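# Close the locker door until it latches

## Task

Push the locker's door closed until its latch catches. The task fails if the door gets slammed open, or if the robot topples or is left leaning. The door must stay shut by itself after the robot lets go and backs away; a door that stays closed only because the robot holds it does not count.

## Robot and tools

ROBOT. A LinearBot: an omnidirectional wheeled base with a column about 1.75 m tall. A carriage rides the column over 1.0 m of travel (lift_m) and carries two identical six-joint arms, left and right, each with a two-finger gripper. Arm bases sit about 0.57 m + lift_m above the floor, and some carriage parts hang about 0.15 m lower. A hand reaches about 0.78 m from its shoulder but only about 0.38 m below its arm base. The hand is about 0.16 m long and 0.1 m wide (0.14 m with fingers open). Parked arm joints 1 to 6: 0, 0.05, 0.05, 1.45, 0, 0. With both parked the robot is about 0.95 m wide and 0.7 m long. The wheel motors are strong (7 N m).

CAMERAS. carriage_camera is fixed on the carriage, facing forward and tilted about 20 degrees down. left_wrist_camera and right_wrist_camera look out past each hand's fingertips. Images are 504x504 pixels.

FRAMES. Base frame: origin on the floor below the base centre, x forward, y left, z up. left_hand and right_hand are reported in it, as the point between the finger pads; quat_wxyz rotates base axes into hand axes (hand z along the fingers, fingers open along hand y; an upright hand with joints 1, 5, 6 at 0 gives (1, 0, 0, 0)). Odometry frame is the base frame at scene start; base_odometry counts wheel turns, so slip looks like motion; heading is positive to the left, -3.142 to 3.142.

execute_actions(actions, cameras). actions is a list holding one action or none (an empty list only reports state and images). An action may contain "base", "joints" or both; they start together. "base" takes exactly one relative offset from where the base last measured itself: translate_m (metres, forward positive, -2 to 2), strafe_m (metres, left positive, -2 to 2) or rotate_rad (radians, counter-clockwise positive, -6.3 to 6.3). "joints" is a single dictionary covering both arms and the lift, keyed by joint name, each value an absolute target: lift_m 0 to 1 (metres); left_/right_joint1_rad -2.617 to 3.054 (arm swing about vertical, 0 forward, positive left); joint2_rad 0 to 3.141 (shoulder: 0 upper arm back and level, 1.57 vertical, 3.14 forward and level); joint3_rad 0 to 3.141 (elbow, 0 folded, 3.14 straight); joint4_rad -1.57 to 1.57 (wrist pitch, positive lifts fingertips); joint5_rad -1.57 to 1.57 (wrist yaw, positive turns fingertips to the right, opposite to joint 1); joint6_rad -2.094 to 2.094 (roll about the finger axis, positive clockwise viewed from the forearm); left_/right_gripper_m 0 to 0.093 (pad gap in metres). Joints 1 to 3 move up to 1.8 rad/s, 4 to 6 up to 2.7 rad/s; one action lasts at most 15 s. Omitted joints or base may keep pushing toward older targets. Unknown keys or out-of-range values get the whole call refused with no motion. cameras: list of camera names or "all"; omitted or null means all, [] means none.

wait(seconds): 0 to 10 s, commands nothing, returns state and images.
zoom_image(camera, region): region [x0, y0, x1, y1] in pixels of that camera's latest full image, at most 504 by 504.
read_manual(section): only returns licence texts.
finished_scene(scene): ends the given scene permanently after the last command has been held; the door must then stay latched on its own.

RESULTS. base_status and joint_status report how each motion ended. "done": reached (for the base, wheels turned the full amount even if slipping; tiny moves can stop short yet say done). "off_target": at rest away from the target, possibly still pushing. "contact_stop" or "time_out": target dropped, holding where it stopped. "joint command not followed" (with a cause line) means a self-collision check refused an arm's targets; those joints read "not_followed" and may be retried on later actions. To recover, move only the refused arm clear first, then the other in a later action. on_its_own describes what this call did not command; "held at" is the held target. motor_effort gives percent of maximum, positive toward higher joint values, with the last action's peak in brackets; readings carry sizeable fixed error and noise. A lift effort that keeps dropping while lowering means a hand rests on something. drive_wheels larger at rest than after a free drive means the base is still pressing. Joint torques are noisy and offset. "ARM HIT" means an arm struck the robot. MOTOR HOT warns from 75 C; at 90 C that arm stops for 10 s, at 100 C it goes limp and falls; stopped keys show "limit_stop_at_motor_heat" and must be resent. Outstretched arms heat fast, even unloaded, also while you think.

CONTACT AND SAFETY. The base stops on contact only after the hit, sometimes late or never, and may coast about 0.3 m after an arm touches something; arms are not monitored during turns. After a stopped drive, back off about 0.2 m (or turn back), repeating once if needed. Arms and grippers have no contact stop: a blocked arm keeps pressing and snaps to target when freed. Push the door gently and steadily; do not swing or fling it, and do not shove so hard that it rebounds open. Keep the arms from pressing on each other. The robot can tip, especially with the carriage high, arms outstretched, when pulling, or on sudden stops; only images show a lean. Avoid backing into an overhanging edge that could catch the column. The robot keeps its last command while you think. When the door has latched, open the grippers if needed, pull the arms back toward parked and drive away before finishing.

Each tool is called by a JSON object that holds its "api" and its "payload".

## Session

{"api": "execute_actions", "payload": {"actions": [], "cameras": ["carriage_camera"]}}

Scene clock: 0.00 s.
Joint torques (N m, as the arm reports them, + toward a larger angle): no reading
base_odometry: x=+0.000 y=+0.000 heading=+0.000 (m, m, rad; odometry frame)
base_status: not commanded
joint_positions: lift_m=+0.300 left_joint1_rad=+0.012 left_joint2_rad=+0.053 left_joint3_rad=+0.052 left_joint4_rad=+1.502 left_joint5_rad=+0.040 left_joint6_rad=-0.033 left_gripper_m=+0.095 right_joint1_rad=-0.020 right_joint2_rad=+0.079 right_joint3_rad=+0.024 right_joint4_rad=+1.426 right_joint5_rad=+0.022 right_joint6_rad=+0.023 right_gripper_m=+0.095
joint_status: not commanded
motor_effort: lift_m=+15 drive_wheels=+2 (%)
left_hand: x=+0.2934 y=+0.3118 z=+1.3252 quat_wxyz=(+0.999, +0.019, +0.036, -0.011) (m; base frame)
right_hand: x=+0.3280 y=-0.3232 z=+1.3147 quat_wxyz=(+0.995, +0.013, +0.099, +0.001) (m; base frame)
pictures: carriage_camera
camera_calibration (this result's frames):
carriage_camera: T_world_to_cam=[[0.0476695, -0.998415, 0.0299341, -0.0440565], [-0.299029, -0.0428582, -0.953281, 1.30029], [0.953053, 0.0364913, -0.300598, 0.224199], [0, 0, 0, 1]] pos_world=[0.177251, 0.00355999, 1.30825]
Images, in order (width x height): carriage_camera 504x504.

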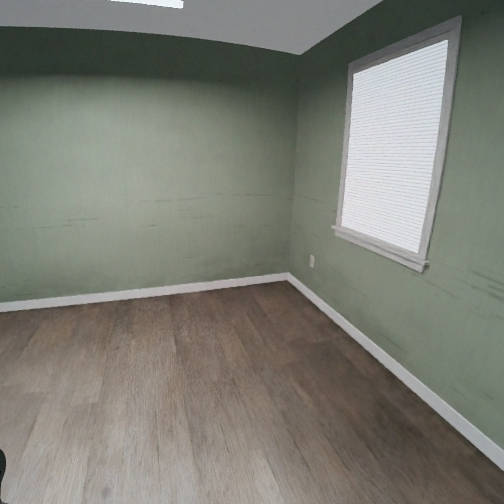

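{"api": "execute_actions", "payload": {"actions": [{"base":{"rotate_rad":1.4}}], "cameras": ["carriage_camera"]}}

{"api": "execute_actions", "payload": {"actions": [{"base":{"rotate_rad":1.4}}], "cameras": ["carriage_camera"]}}

Scene clock: 4.80 s.
Joint torques (N m, as the arm reports them, + toward a larger angle): left_arm=[-0.25  4.89  6.95 -0.32 -0.04  0.07] | right_arm=[ 0.06  3.49  6.75  0.03 -0.03 -0.01]
base_odometry: x=+0.000 y=+0.000 heading=+1.400 (m, m, rad; odometry frame)
base_status: done
joint_positions: lift_m=+0.300 left_joint1_rad=+0.012 left_joint2_rad=+0.053 left_joint3_rad=+0.052 left_joint4_rad=+1.502 left_joint5_rad=+0.040 left_joint6_rad=-0.033 left_gripper_m=+0.095 right_joint1_rad=-0.020 right_joint2_rad=+0.079 right_joint3_rad=+0.024 right_joint4_rad=+1.425 right_joint5_rad=+0.022 right_joint6_rad=+0.023 right_gripper_m=+0.095
joint_status: not commanded
motor_effort: lift_m=+15(15) drive_wheels=+3(7) (%)
left_hand: x=+0.2934 y=+0.3118 z=+1.3252 quat_wxyz=(+0.999, +0.019, +0.036, -0.011) (m; base frame)
right_hand: x=+0.3283 y=-0.3232 z=+1.3146 quat_wxyz=(+0.995, +0.013, +0.100, +0.001) (m; base frame)
pictures: carriage_camera
camera_calibration (this result's frames):
carriage_camera: T_world_to_cam=[[0.0476695, -0.998415, 0.0299341, -0.0440565], [-0.299029, -0.0428582, -0.953281, 1.30029], [0.953053, 0.0364913, -0.300598, 0.224199], [0, 0, 0, 1]] pos_world=[0.177251, 0.00355999, 1.30825]
Images, in order (width x height): carriage_camera 504x504.

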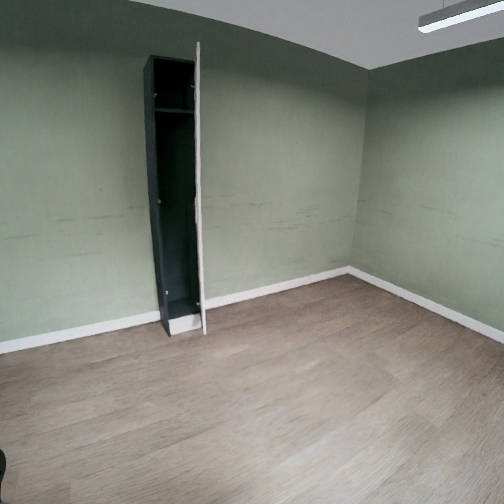

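Scene clock: 7.73 s.
Joint torques (N m, as the arm reports them, + toward a larger angle): left_arm=[-0.3   4.75  6.98 -0.31 -0.03  0.09] | right_arm=[ 0.09  3.4   6.72 -0.01 -0.02  0.03]
base_odometry: x=+0.000 y=+0.000 heading=+2.799 (m, m, rad; odometry frame)
base_status: done
joint_positions: lift_m=+0.300 left_joint1_rad=+0.012 left_joint2_rad=+0.053 left_joint3_rad=+0.052 left_joint4_rad=+1.502 left_joint5_rad=+0.040 left_joint6_rad=-0.033 left_gripper_m=+0.095 right_joint1_rad=-0.020 right_joint2_rad=+0.079 right_joint3_rad=+0.024 right_joint4_rad=+1.424 right_joint5_rad=+0.022 right_joint6_rad=+0.023 right_gripper_m=+0.095
joint_status: not commanded
motor_effort: lift_m=+15(15) drive_wheels=+3(9) (%)
left_hand: x=+0.2934 y=+0.3118 z=+1.3252 quat_wxyz=(+0.999, +0.019, +0.036, -0.011) (m; base frame)
right_hand: x=+0.3285 y=-0.3233 z=+1.3146 quat_wxyz=(+0.995, +0.013, +0.100, +0.001) (m; base frame)
pictures: carriage_camera
camera_calibration (this result's frames):
carriage_camera: T_world_to_cam=[[0.0476695, -0.998415, 0.0299341, -0.0440565], [-0.299029, -0.0428582, -0.953281, 1.30029], [0.953053, 0.0364913, -0.300598, 0.224199], [0, 0, 0, 1]] pos_world=[0.177251, 0.00355999, 1.30825]
Images, in order (width x height): carriage_camera 504x504.

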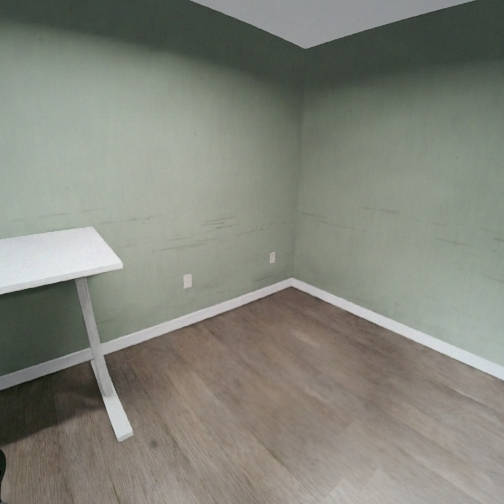

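{"api": "execute_actions", "payload": {"actions": [{"base":{"rotate_rad":-0.85}}], "cameras": []}}

{"api": "execute_actions", "payload": {"actions": [{"base":{"strafe_m":-0.8},"joints":{"left_joint2_rad":1.2,"left_joint3_rad":1.0,"left_joint4_rad":0.2,"left_gripper_m":0}}], "cameras": []}}

{"api": "execute_actions", "payload": {"actions": [{"base":{"translate_m":0.8}}], "cameras": ["carriage_camera"]}}

Scene clock: 12.97 s.
Joint torques (N m, as the arm reports them, + toward a larger angle): left_arm=[-0.27  4.91  6.94 -0.36 -0.04  0.08] | right_arm=[-0.01  3.49  6.65  0.   -0.03  0.02]
base_odometry: x=+0.000 y=+0.000 heading=+1.950 (m, m, rad; odometry frame)
base_status: done
joint_positions: lift_m=+0.300 left_joint1_rad=+0.012 left_joint2_rad=+0.053 left_joint3_rad=+0.052 left_joint4_rad=+1.502 left_joint5_rad=+0.040 left_joint6_rad=-0.033 left_gripper_m=+0.095 right_joint1_rad=-0.020 right_joint2_rad=+0.079 right_joint3_rad=+0.024 right_joint4_rad=+1.424 right_joint5_rad=+0.022 right_joint6_rad=+0.023 right_gripper_m=+0.095
joint_status: not commanded
motor_effort: lift_m=+15(15) drive_wheels=+4(7) (%)
left_hand: x=+0.2934 y=+0.3118 z=+1.3252 quat_wxyz=(+0.999, +0.019, +0.036, -0.011) (m; base frame)
right_hand: x=+0.3285 y=-0.3233 z=+1.3146 quat_wxyz=(+0.995, +0.013, +0.100, +0.001) (m; base frame)
pictures: none
No camera images: the call's "cameras" was empty. Leave "cameras" out to get every camera's image.

Scene clock: 16.83 s.
Joint torques (N m, as the arm reports them, + toward a larger angle): left_arm=[-0.25 -5.   11.56  2.55 -0.02  0.09] | right_arm=[-0.2   3.5   6.82  0.01 -0.08 -0.02]
base_odometry: x=+0.743 y=+0.296 heading=+1.949 (m, m, rad; odometry frame)
base_status: done
joint_positions: lift_m=+0.300 left_joint1_rad=+0.012 left_joint2_rad=+1.193 left_joint3_rad=+0.981 left_joint4_rad=+0.212 left_joint5_rad=+0.040 left_joint6_rad=-0.033 left_gripper_m=+0.001 right_joint1_rad=-0.020 right_joint2_rad=+0.079 right_joint3_rad=+0.024 right_joint4_rad=+1.424 right_joint5_rad=+0.022 right_joint6_rad=+0.023 right_gripper_m=+0.095
joint_status: all done
motor_effort: lift_m=+15(15) drive_wheels=-3(11) (%)
left_hand: x=+0.6952 y=+0.3167 z=+1.2586 quat_wxyz=(+0.707, -0.002, +0.707, -0.022) (m; base frame)
right_hand: x=+0.3285 y=-0.3233 z=+1.3146 quat_wxyz=(+0.995, +0.013, +0.100, +0.001) (m; base frame)
pictures: none
No camera images: the call's "cameras" was empty. Leave "cameras" out to get every camera's image.

Scene clock: 20.70 s.
Joint torques (N m, as the arm reports them, + toward a larger angle): left_arm=[-0.22 -5.14 11.6   2.53 -0.02  0.08] | right_arm=[ 0.04  3.59  6.74  0.02 -0.01 -0.01]
base_odometry: x=+0.448 y=+1.039 heading=+1.949 (m, m, rad; odometry frame)
base_status: done
joint_positions: lift_m=+0.300 left_joint1_rad=+0.012 left_joint2_rad=+1.193 left_joint3_rad=+0.981 left_joint4_rad=+0.212 left_joint5_rad=+0.040 left_joint6_rad=-0.033 left_gripper_m=+0.001 right_joint1_rad=-0.020 right_joint2_rad=+0.079 right_joint3_rad=+0.024 right_joint4_rad=+1.425 right_joint5_rad=+0.022 right_joint6_rad=+0.023 right_gripper_m=+0.095
joint_status: not commanded
motor_effort: lift_m=+15(15) drive_wheels=-3(7) (%)
left_hand: x=+0.6952 y=+0.3167 z=+1.2586 quat_wxyz=(+0.707, -0.002, +0.707, -0.022) (m; base frame)
right_hand: x=+0.3284 y=-0.3233 z=+1.3146 quat_wxyz=(+0.995, +0.013, +0.100, +0.001) (m; base frame)
pictures: carriage_camera
camera_calibration (this result's frames):
carriage_camera: T_world_to_cam=[[0.0476695, -0.998415, 0.0299341, -0.0440566], [-0.299029, -0.0428582, -0.953281, 1.30029], [0.953053, 0.0364913, -0.300598, 0.224199], [0, 0, 0, 1]] pos_world=[0.177251, 0.00355999, 1.30825]
Images, in order (width x height): carriage_camera 504x504.

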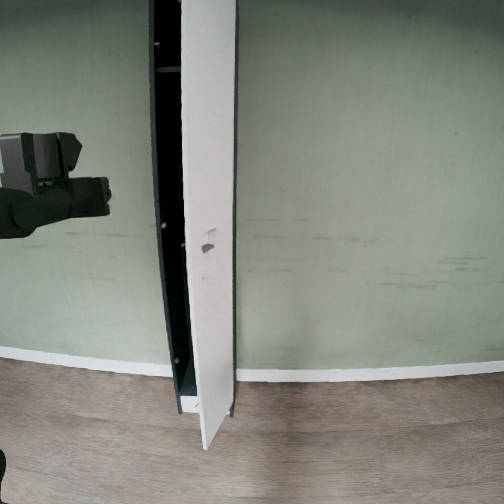

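{"api": "execute_actions", "payload": {"actions": [{"base":{"strafe_m":-0.28}}], "cameras": []}}

{"api": "execute_actions", "payload": {"actions": [{"base":{"translate_m":0.22}}], "cameras": ["carriage_camera"]}}

{"api": "execute_actions", "payload": {"actions": [{"base":{"strafe_m":0.12}}], "cameras": ["carriage_camera"]}}

Scene clock: 27.07 s.
Joint torques (N m, as the arm reports them, + toward a larger angle): left_arm=[-0.24 -5.04 11.6   2.54 -0.02  0.09] | right_arm=[ 0.    3.5   6.68  0.   -0.06 -0.01]
base_odometry: x=+0.708 y=+1.143 heading=+1.949 (m, m, rad; odometry frame)
base_status: done
joint_positions: lift_m=+0.300 left_joint1_rad=+0.012 left_joint2_rad=+1.193 left_joint3_rad=+0.981 left_joint4_rad=+0.212 left_joint5_rad=+0.040 left_joint6_rad=-0.033 left_gripper_m=+0.001 right_joint1_rad=-0.020 right_joint2_rad=+0.079 right_joint3_rad=+0.024 right_joint4_rad=+1.425 right_joint5_rad=+0.022 right_joint6_rad=+0.023 right_gripper_m=+0.095
joint_status: not commanded
motor_effort: lift_m=+15(15) drive_wheels=-1(6) (%)
left_hand: x=+0.6952 y=+0.3167 z=+1.2586 quat_wxyz=(+0.707, -0.002, +0.707, -0.022) (m; base frame)
right_hand: x=+0.3284 y=-0.3233 z=+1.3146 quat_wxyz=(+0.995, +0.013, +0.100, +0.001) (m; base frame)
pictures: none
No camera images: the call's "cameras" was empty. Leave "cameras" out to get every camera's image.

Scene clock: 29.33 s.
Joint torques (N m, as the arm reports them, + toward a larger angle): left_arm=[-0.23 -5.08 11.54  2.59 -0.01  0.09] | right_arm=[ 0.1   3.39  6.84 -0.01 -0.05  0.06]
base_odometry: x=+0.627 y=+1.347 heading=+1.949 (m, m, rad; odometry frame)
base_status: done
joint_positions: lift_m=+0.300 left_joint1_rad=+0.012 left_joint2_rad=+1.193 left_joint3_rad=+0.981 left_joint4_rad=+0.212 left_joint5_rad=+0.040 left_joint6_rad=-0.033 left_gripper_m=+0.001 right_joint1_rad=-0.020 right_joint2_rad=+0.079 right_joint3_rad=+0.024 right_joint4_rad=+1.424 right_joint5_rad=+0.022 right_joint6_rad=+0.023 right_gripper_m=+0.095
joint_status: not commanded
motor_effort: lift_m=+15(15) drive_wheels=+2(10) (%)
left_hand: x=+0.6952 y=+0.3167 z=+1.2586 quat_wxyz=(+0.707, -0.002, +0.707, -0.022) (m; base frame)
right_hand: x=+0.3285 y=-0.3233 z=+1.3146 quat_wxyz=(+0.995, +0.013, +0.100, +0.001) (m; base frame)
pictures: carriage_camera
camera_calibration (this result's frames):
carriage_camera: T_world_to_cam=[[0.0476695, -0.998415, 0.0299341, -0.0440566], [-0.299029, -0.0428582, -0.953281, 1.30029], [0.953053, 0.0364913, -0.300598, 0.224199], [0, 0, 0, 1]] pos_world=[0.177251, 0.00355999, 1.30825]
Images, in order (width x height): carriage_camera 504x504.

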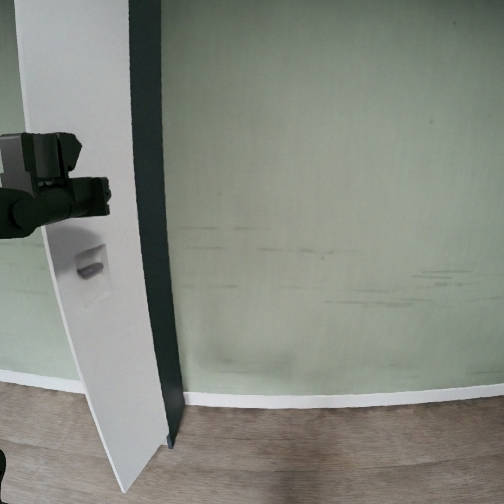

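Scene clock: 31.10 s.
Joint torques (N m, as the arm reports them, + toward a larger angle): left_arm=[-0.35 -5.1  11.55  2.52  0.05  0.09] | right_arm=[-0.03  3.34  6.62 -0.04 -0.01  0.  ]
base_odometry: x=+0.516 y=+1.303 heading=+1.949 (m, m, rad; odometry frame)
base_status: done
joint_positions: lift_m=+0.300 left_joint1_rad=+0.012 left_joint2_rad=+1.193 left_joint3_rad=+0.981 left_joint4_rad=+0.212 left_joint5_rad=+0.040 left_joint6_rad=-0.033 left_gripper_m=+0.001 right_joint1_rad=-0.020 right_joint2_rad=+0.079 right_joint3_rad=+0.024 right_joint4_rad=+1.424 right_joint5_rad=+0.022 right_joint6_rad=+0.023 right_gripper_m=+0.095
joint_status: not commanded
motor_effort: lift_m=+15(15) drive_wheels=+1(14) (%)
left_hand: x=+0.6952 y=+0.3167 z=+1.2586 quat_wxyz=(+0.707, -0.002, +0.707, -0.022) (m; base frame)
right_hand: x=+0.3285 y=-0.3233 z=+1.3146 quat_wxyz=(+0.995, +0.013, +0.100, +0.001) (m; base frame)
pictures: carriage_camera
camera_calibration (this result's frames):
carriage_camera: T_world_to_cam=[[0.0476695, -0.998415, 0.0299341, -0.0440566], [-0.299029, -0.0428582, -0.953281, 1.30029], [0.953053, 0.0364913, -0.300598, 0.224199], [0, 0, 0, 1]] pos_world=[0.177251, 0.00355999, 1.30825]
Images, in order (width x height): carriage_camera 504x504.

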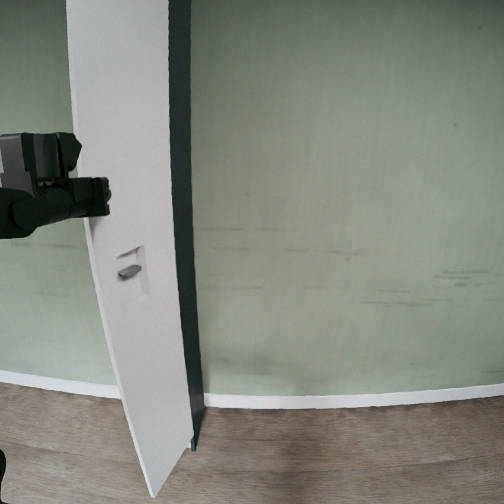

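{"api": "execute_actions", "payload": {"actions": [{"base":{"translate_m":0.12}}], "cameras": ["carriage_camera"]}}

{"api": "execute_actions", "payload": {"actions": [{"base":{"strafe_m":0.12}}], "cameras": ["carriage_camera","left_wrist_camera"]}}

Scene clock: 37.70 s.
Joint torques (N m, as the arm reports them, + toward a larger angle): left_arm=[-1.   -4.85 10.88  2.73  0.07  0.1 ] | right_arm=[ 0.1   3.58  6.93 -0.02 -0.06  0.04]
base_odometry: x=+0.477 y=+1.400 heading=+1.950 (m, m, rad; odometry frame)
base_status: translate_m contact_stop (by the wheels' count: +0.104 of +0.120)
joint_positions: lift_m=+0.300 left_joint1_rad=+0.021 left_joint2_rad=+1.191 left_joint3_rad=+0.985 left_joint4_rad=+0.197 left_joint5_rad=+0.031 left_joint6_rad=-0.035 left_gripper_m=+0.001 right_joint1_rad=-0.020 right_joint2_rad=+0.079 right_joint3_rad=+0.024 right_joint4_rad=+1.423 right_joint5_rad=+0.022 right_joint6_rad=+0.023 right_gripper_m=+0.095
joint_status: not commanded
motor_effort: lift_m=+15(15) drive_wheels=+2(7) (%)
left_hand: x=+0.6946 y=+0.3218 z=+1.2578 quat_wxyz=(+0.704, -0.009, +0.710, -0.016) (m; base frame)
right_hand: x=+0.3287 y=-0.3233 z=+1.3145 quat_wxyz=(+0.995, +0.013, +0.101, +0.000) (m; base frame)
pictures: carriage_camera
camera_calibration (this result's frames):
carriage_camera: T_world_to_cam=[[0.0476695, -0.998415, 0.0299341, -0.0440566], [-0.299029, -0.0428582, -0.953281, 1.30029], [0.953053, 0.0364913, -0.300598, 0.224199], [0, 0, 0, 1]] pos_world=[0.177251, 0.00355999, 1.30825]
Images, in order (width x height): carriage_camera 504x504.

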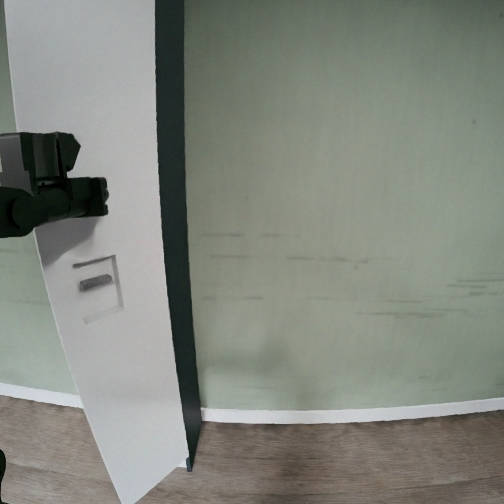

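not run: a stop came earlier in this reply.

Door moved, fine. Continue.

{"api": "execute_actions", "payload": {"actions": [{"base":{"strafe_m":0.08}}], "cameras": ["carriage_camera"]}}

{"api": "execute_actions", "payload": {"actions": [{"base":{"translate_m":0.08}}], "cameras": ["carriage_camera"]}}

Scene clock: 42.00 s.
Joint torques (N m, as the arm reports them, + toward a larger angle): left_arm=[-0.87 -4.55 11.18  2.67 -0.05  0.11] | right_arm=[ 0.09  3.44  6.69  0.01 -0.02  0.03]
base_odometry: x=+0.402 y=+1.370 heading=+1.950 (m, m, rad; odometry frame)
base_status: done
joint_positions: lift_m=+0.300 left_joint1_rad=+0.020 left_joint2_rad=+1.191 left_joint3_rad=+0.985 left_joint4_rad=+0.198 left_joint5_rad=+0.045 left_joint6_rad=-0.035 left_gripper_m=+0.001 right_joint1_rad=-0.020 right_joint2_rad=+0.079 right_joint3_rad=+0.024 right_joint4_rad=+1.423 right_joint5_rad=+0.021 right_joint6_rad=+0.023 right_gripper_m=+0.095
joint_status: not commanded
motor_effort: lift_m=+15(15) drive_wheels=+1(6) (%)
left_hand: x=+0.6946 y=+0.3189 z=+1.2582 quat_wxyz=(+0.704, -0.004, +0.710, -0.022) (m; base frame)
right_hand: x=+0.3287 y=-0.3232 z=+1.3145 quat_wxyz=(+0.995, +0.013, +0.101, +0.001) (m; base frame)
pictures: carriage_camera
camera_calibration (this result's frames):
carriage_camera: T_world_to_cam=[[0.0476695, -0.998415, 0.0299341, -0.0440566], [-0.299029, -0.0428582, -0.953281, 1.30029], [0.953053, 0.0364913, -0.300598, 0.224199], [0, 0, 0, 1]] pos_world=[0.177251, 0.00355999, 1.30825]
Images, in order (width x height): carriage_camera 504x504.

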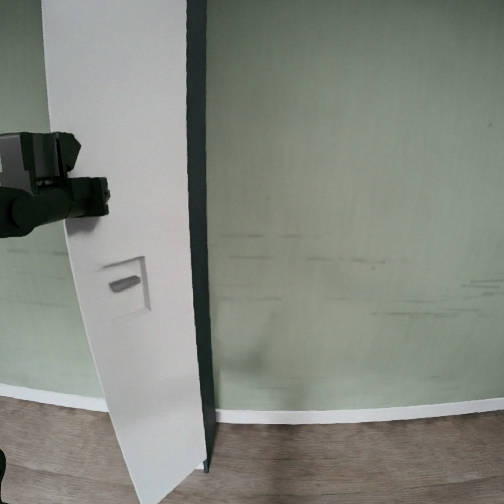

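Scene clock: 43.40 s.
Joint torques (N m, as the arm reports them, + toward a larger angle): left_arm=[-0.71 -4.77 11.22  2.66 -0.09  0.11] | right_arm=[ 0.07  3.55  6.65  0.   -0.03 -0.02]
base_odometry: x=+0.373 y=+1.445 heading=+1.950 (m, m, rad; odometry frame)
base_status: done
joint_positions: lift_m=+0.300 left_joint1_rad=+0.017 left_joint2_rad=+1.191 left_joint3_rad=+0.985 left_joint4_rad=+0.201 left_joint5_rad=+0.049 left_joint6_rad=-0.035 left_gripper_m=+0.001 right_joint1_rad=-0.020 right_joint2_rad=+0.079 right_joint3_rad=+0.024 right_joint4_rad=+1.424 right_joint5_rad=+0.021 right_joint6_rad=+0.023 right_gripper_m=+0.095
joint_status: not commanded
motor_effort: lift_m=+15(15) drive_wheels=+2(8) (%)
left_hand: x=+0.6946 y=+0.3171 z=+1.2587 quat_wxyz=(+0.705, -0.001, +0.709, -0.024) (m; base frame)
right_hand: x=+0.3286 y=-0.3232 z=+1.3145 quat_wxyz=(+0.995, +0.013, +0.101, +0.001) (m; base frame)
pictures: carriage_camera
camera_calibration (this result's frames):
carriage_camera: T_world_to_cam=[[0.0476695, -0.998415, 0.0299341, -0.0440566], [-0.299029, -0.0428582, -0.953281, 1.30029], [0.953053, 0.0364913, -0.300598, 0.224199], [0, 0, 0, 1]] pos_world=[0.177251, 0.00355999, 1.30825]
Images, in order (width x height): carriage_camera 504x504.

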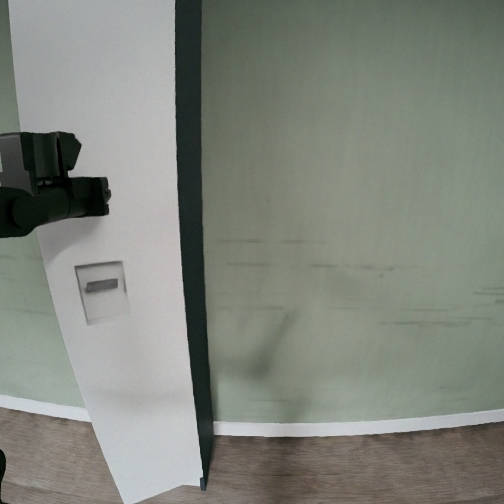

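{"api": "execute_actions", "payload": {"actions": [{"base":{"strafe_m":0.07}}], "cameras": []}}

{"api": "execute_actions", "payload": {"actions": [{"base":{"translate_m":0.05}}], "cameras": ["carriage_camera"]}}

{"api": "execute_actions", "payload": {"actions": [{"base":{"translate_m":0.04}}], "cameras": ["carriage_camera"]}}

Scene clock: 49.17 s.
Joint torques (N m, as the arm reports them, + toward a larger angle): left_arm=[-0.03 -4.84 11.15  2.64 -0.13  0.11] | right_arm=[ 0.19  3.37  6.68 -0.01 -0.02  0.02]
base_odometry: x=+0.307 y=+1.419 heading=+1.950 (m, m, rad; odometry frame)
base_status: done
joint_positions: lift_m=+0.300 left_joint1_rad=+0.009 left_joint2_rad=+1.191 left_joint3_rad=+0.985 left_joint4_rad=+0.201 left_joint5_rad=+0.049 left_joint6_rad=-0.035 left_gripper_m=+0.001 right_joint1_rad=-0.020 right_joint2_rad=+0.079 right_joint3_rad=+0.024 right_joint4_rad=+1.424 right_joint5_rad=+0.021 right_joint6_rad=+0.023 right_gripper_m=+0.095
joint_status: not commanded
motor_effort: lift_m=+15(15) drive_wheels=+1(6) (%)
left_hand: x=+0.6946 y=+0.3138 z=+1.2587 quat_wxyz=(+0.705, +0.002, +0.709, -0.027) (m; base frame)
right_hand: x=+0.3286 y=-0.3232 z=+1.3145 quat_wxyz=(+0.995, +0.013, +0.101, +0.001) (m; base frame)
pictures: none
No camera images: the call's "cameras" was empty. Leave "cameras" out to get every camera's image.

Scene clock: 50.47 s.
Joint torques (N m, as the arm reports them, + toward a larger angle): left_arm=[ 0.09 -4.65 11.32  2.57 -0.09  0.12] | right_arm=[-0.02  3.55  6.63  0.   -0.03  0.01]
base_odometry: x=+0.289 y=+1.465 heading=+1.951 (m, m, rad; odometry frame)
base_status: done
joint_positions: lift_m=+0.300 left_joint1_rad=+0.009 left_joint2_rad=+1.191 left_joint3_rad=+0.985 left_joint4_rad=+0.203 left_joint5_rad=+0.049 left_joint6_rad=-0.035 left_gripper_m=+0.001 right_joint1_rad=-0.020 right_joint2_rad=+0.079 right_joint3_rad=+0.024 right_joint4_rad=+1.425 right_joint5_rad=+0.021 right_joint6_rad=+0.023 right_gripper_m=+0.095
joint_status: not commanded
motor_effort: lift_m=+15(15) drive_wheels=+3(9) (%)
left_hand: x=+0.6946 y=+0.3138 z=+1.2594 quat_wxyz=(+0.706, +0.002, +0.708, -0.027) (m; base frame)
right_hand: x=+0.3283 y=-0.3232 z=+1.3146 quat_wxyz=(+0.995, +0.013, +0.100, +0.001) (m; base frame)
pictures: carriage_camera
camera_calibration (this result's frames):
carriage_camera: T_world_to_cam=[[0.0476695, -0.998415, 0.0299341, -0.0440566], [-0.299029, -0.0428582, -0.953281, 1.30029], [0.953053, 0.0364913, -0.300598, 0.224199], [0, 0, 0, 1]] pos_world=[0.177251, 0.00355999, 1.30825]
Images, in order (width x height): carriage_camera 504x504.

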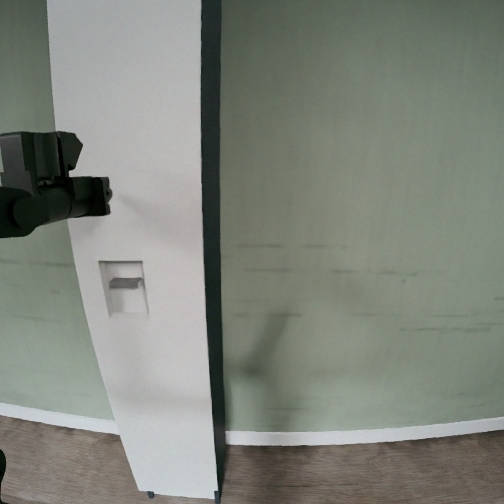

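Scene clock: 51.57 s.
Joint torques (N m, as the arm reports them, + toward a larger angle): left_arm=[ 0.02 -2.84 11.07  2.98 -0.05  0.1 ] | right_arm=[ 0.12  3.55  6.96  0.03 -0.07 -0.03]
base_odometry: x=+0.274 y=+1.502 heading=+1.951 (m, m, rad; odometry frame)
base_status: done
joint_positions: lift_m=+0.300 left_joint1_rad=+0.009 left_joint2_rad=+1.171 left_joint3_rad=+0.985 left_joint4_rad=+0.173 left_joint5_rad=+0.041 left_joint6_rad=-0.035 left_gripper_m=+0.001 right_joint1_rad=-0.020 right_joint2_rad=+0.079 right_joint3_rad=+0.024 right_joint4_rad=+1.425 right_joint5_rad=+0.021 right_joint6_rad=+0.023 right_gripper_m=+0.095
joint_status: not commanded
motor_effort: lift_m=+15(15) drive_wheels=+5(9) (%)
left_hand: x=+0.6895 y=+0.3151 z=+1.2598 quat_wxyz=(+0.702, -0.001, +0.712, -0.024) (m; base frame)
right_hand: x=+0.3284 y=-0.3232 z=+1.3146 quat_wxyz=(+0.995, +0.013, +0.100, +0.001) (m; base frame)
pictures: carriage_camera
camera_calibration (this result's frames):
carriage_camera: T_world_to_cam=[[0.0476695, -0.998415, 0.0299341, -0.0440566], [-0.299029, -0.0428582, -0.953281, 1.30029], [0.953053, 0.0364913, -0.300598, 0.224199], [0, 0, 0, 1]] pos_world=[0.177251, 0.00355999, 1.30825]
Images, in order (width x height): carriage_camera 504x504.

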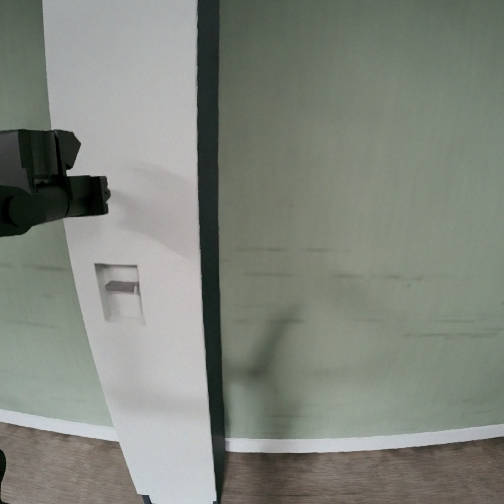

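{"api": "execute_actions", "payload": {"actions": [{"base":{"translate_m":-0.5}}], "cameras": []}}

{"api": "execute_actions", "payload": {"actions": [{"base":{"strafe_m":0.7},"joints":{"left_joint2_rad":0.05,"left_joint3_rad":0.05,"left_joint4_rad":1.45}}], "cameras": ["carriage_camera"]}}

{"api": "zoom_image", "payload": {"camera": "carriage_camera", "region": [260, 100, 460, 440]}}

Scene clock: 58.20 s.
Joint torques (N m, as the arm reports them, + toward a larger angle): left_arm=[ 0.05 -4.12 11.24  2.64 -0.02  0.11] | right_arm=[ 0.21  3.52  6.66 -0.08 -0.01  0.01]
base_odometry: x=+0.459 y=+1.038 heading=+1.951 (m, m, rad; odometry frame)
base_status: done
joint_positions: lift_m=+0.300 left_joint1_rad=+0.009 left_joint2_rad=+1.184 left_joint3_rad=+0.985 left_joint4_rad=+0.198 left_joint5_rad=+0.042 left_joint6_rad=-0.035 left_gripper_m=+0.001 right_joint1_rad=-0.020 right_joint2_rad=+0.079 right_joint3_rad=+0.024 right_joint4_rad=+1.426 right_joint5_rad=+0.021 right_joint6_rad=+0.023 right_gripper_m=+0.095
joint_status: not commanded
motor_effort: lift_m=+15(15) drive_wheels=-1(13) (%)
left_hand: x=+0.6929 y=+0.3150 z=+1.2609 quat_wxyz=(+0.706, -0.001, +0.707, -0.024) (m; base frame)
right_hand: x=+0.3282 y=-0.3232 z=+1.3146 quat_wxyz=(+0.995, +0.013, +0.100, +0.001) (m; base frame)
pictures: none
No camera images: the call's "cameras" was empty. Leave "cameras" out to get every camera's image.

Scene clock: 61.83 s.
Joint torques (N m, as the arm reports them, + toward a larger angle): left_arm=[ 0.02  3.4   4.78 -0.17 -0.03  0.1 ] | right_arm=[-0.02  3.52  6.91  0.01 -0.02  0.  ]
base_odometry: x=-0.191 y=+0.778 heading=+1.951 (m, m, rad; odometry frame)
base_status: done
joint_positions: lift_m=+0.300 left_joint1_rad=+0.009 left_joint2_rad=+0.064 left_joint3_rad=+0.074 left_joint4_rad=+1.448 left_joint5_rad=+0.042 left_joint6_rad=-0.035 left_gripper_m=+0.001 right_joint1_rad=-0.020 right_joint2_rad=+0.079 right_joint3_rad=+0.024 right_joint4_rad=+1.426 right_joint5_rad=+0.021 right_joint6_rad=+0.023 right_gripper_m=+0.095
joint_status: all done
motor_effort: lift_m=+15(15) drive_wheels=-1(8) (%)
left_hand: x=+0.3032 y=+0.3115 z=+1.3299 quat_wxyz=(+0.998, +0.020, +0.057, -0.014) (m; base frame)
right_hand: x=+0.3282 y=-0.3232 z=+1.3146 quat_wxyz=(+0.995, +0.013, +0.100, +0.001) (m; base frame)
pictures: carriage_camera
camera_calibration (this result's frames):
carriage_camera: T_world_to_cam=[[0.0476695, -0.998415, 0.0299341, -0.0440565], [-0.299029, -0.0428582, -0.953281, 1.30029], [0.953053, 0.0364913, -0.300598, 0.224199], [0, 0, 0, 1]] pos_world=[0.177251, 0.00355999, 1.30825]
Images, in order (width x height): carriage_camera 504x504.

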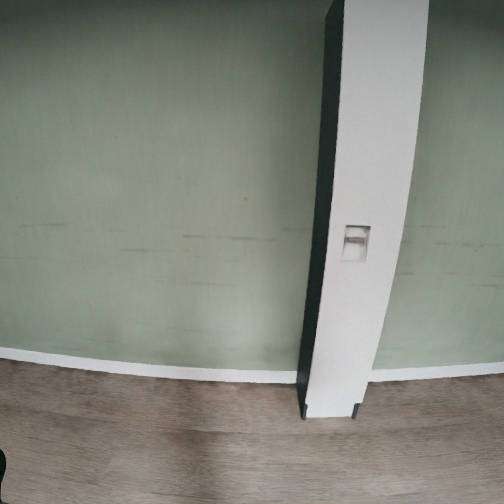

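Region (260, 100, 460, 440) of carriage_camera's 504x504 image, scaled by 1.482, with more detail than that image has; it fills the left 296 columns of this view, and the rest is white.

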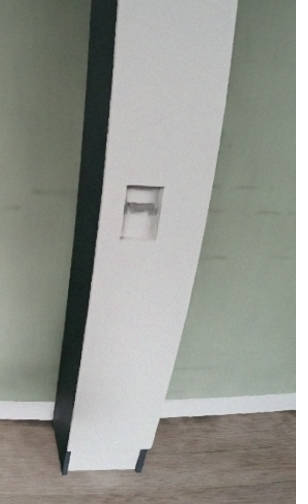

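{"api": "finished_scene", "payload": {"scene": 2}}

The scene is finished: the task was done.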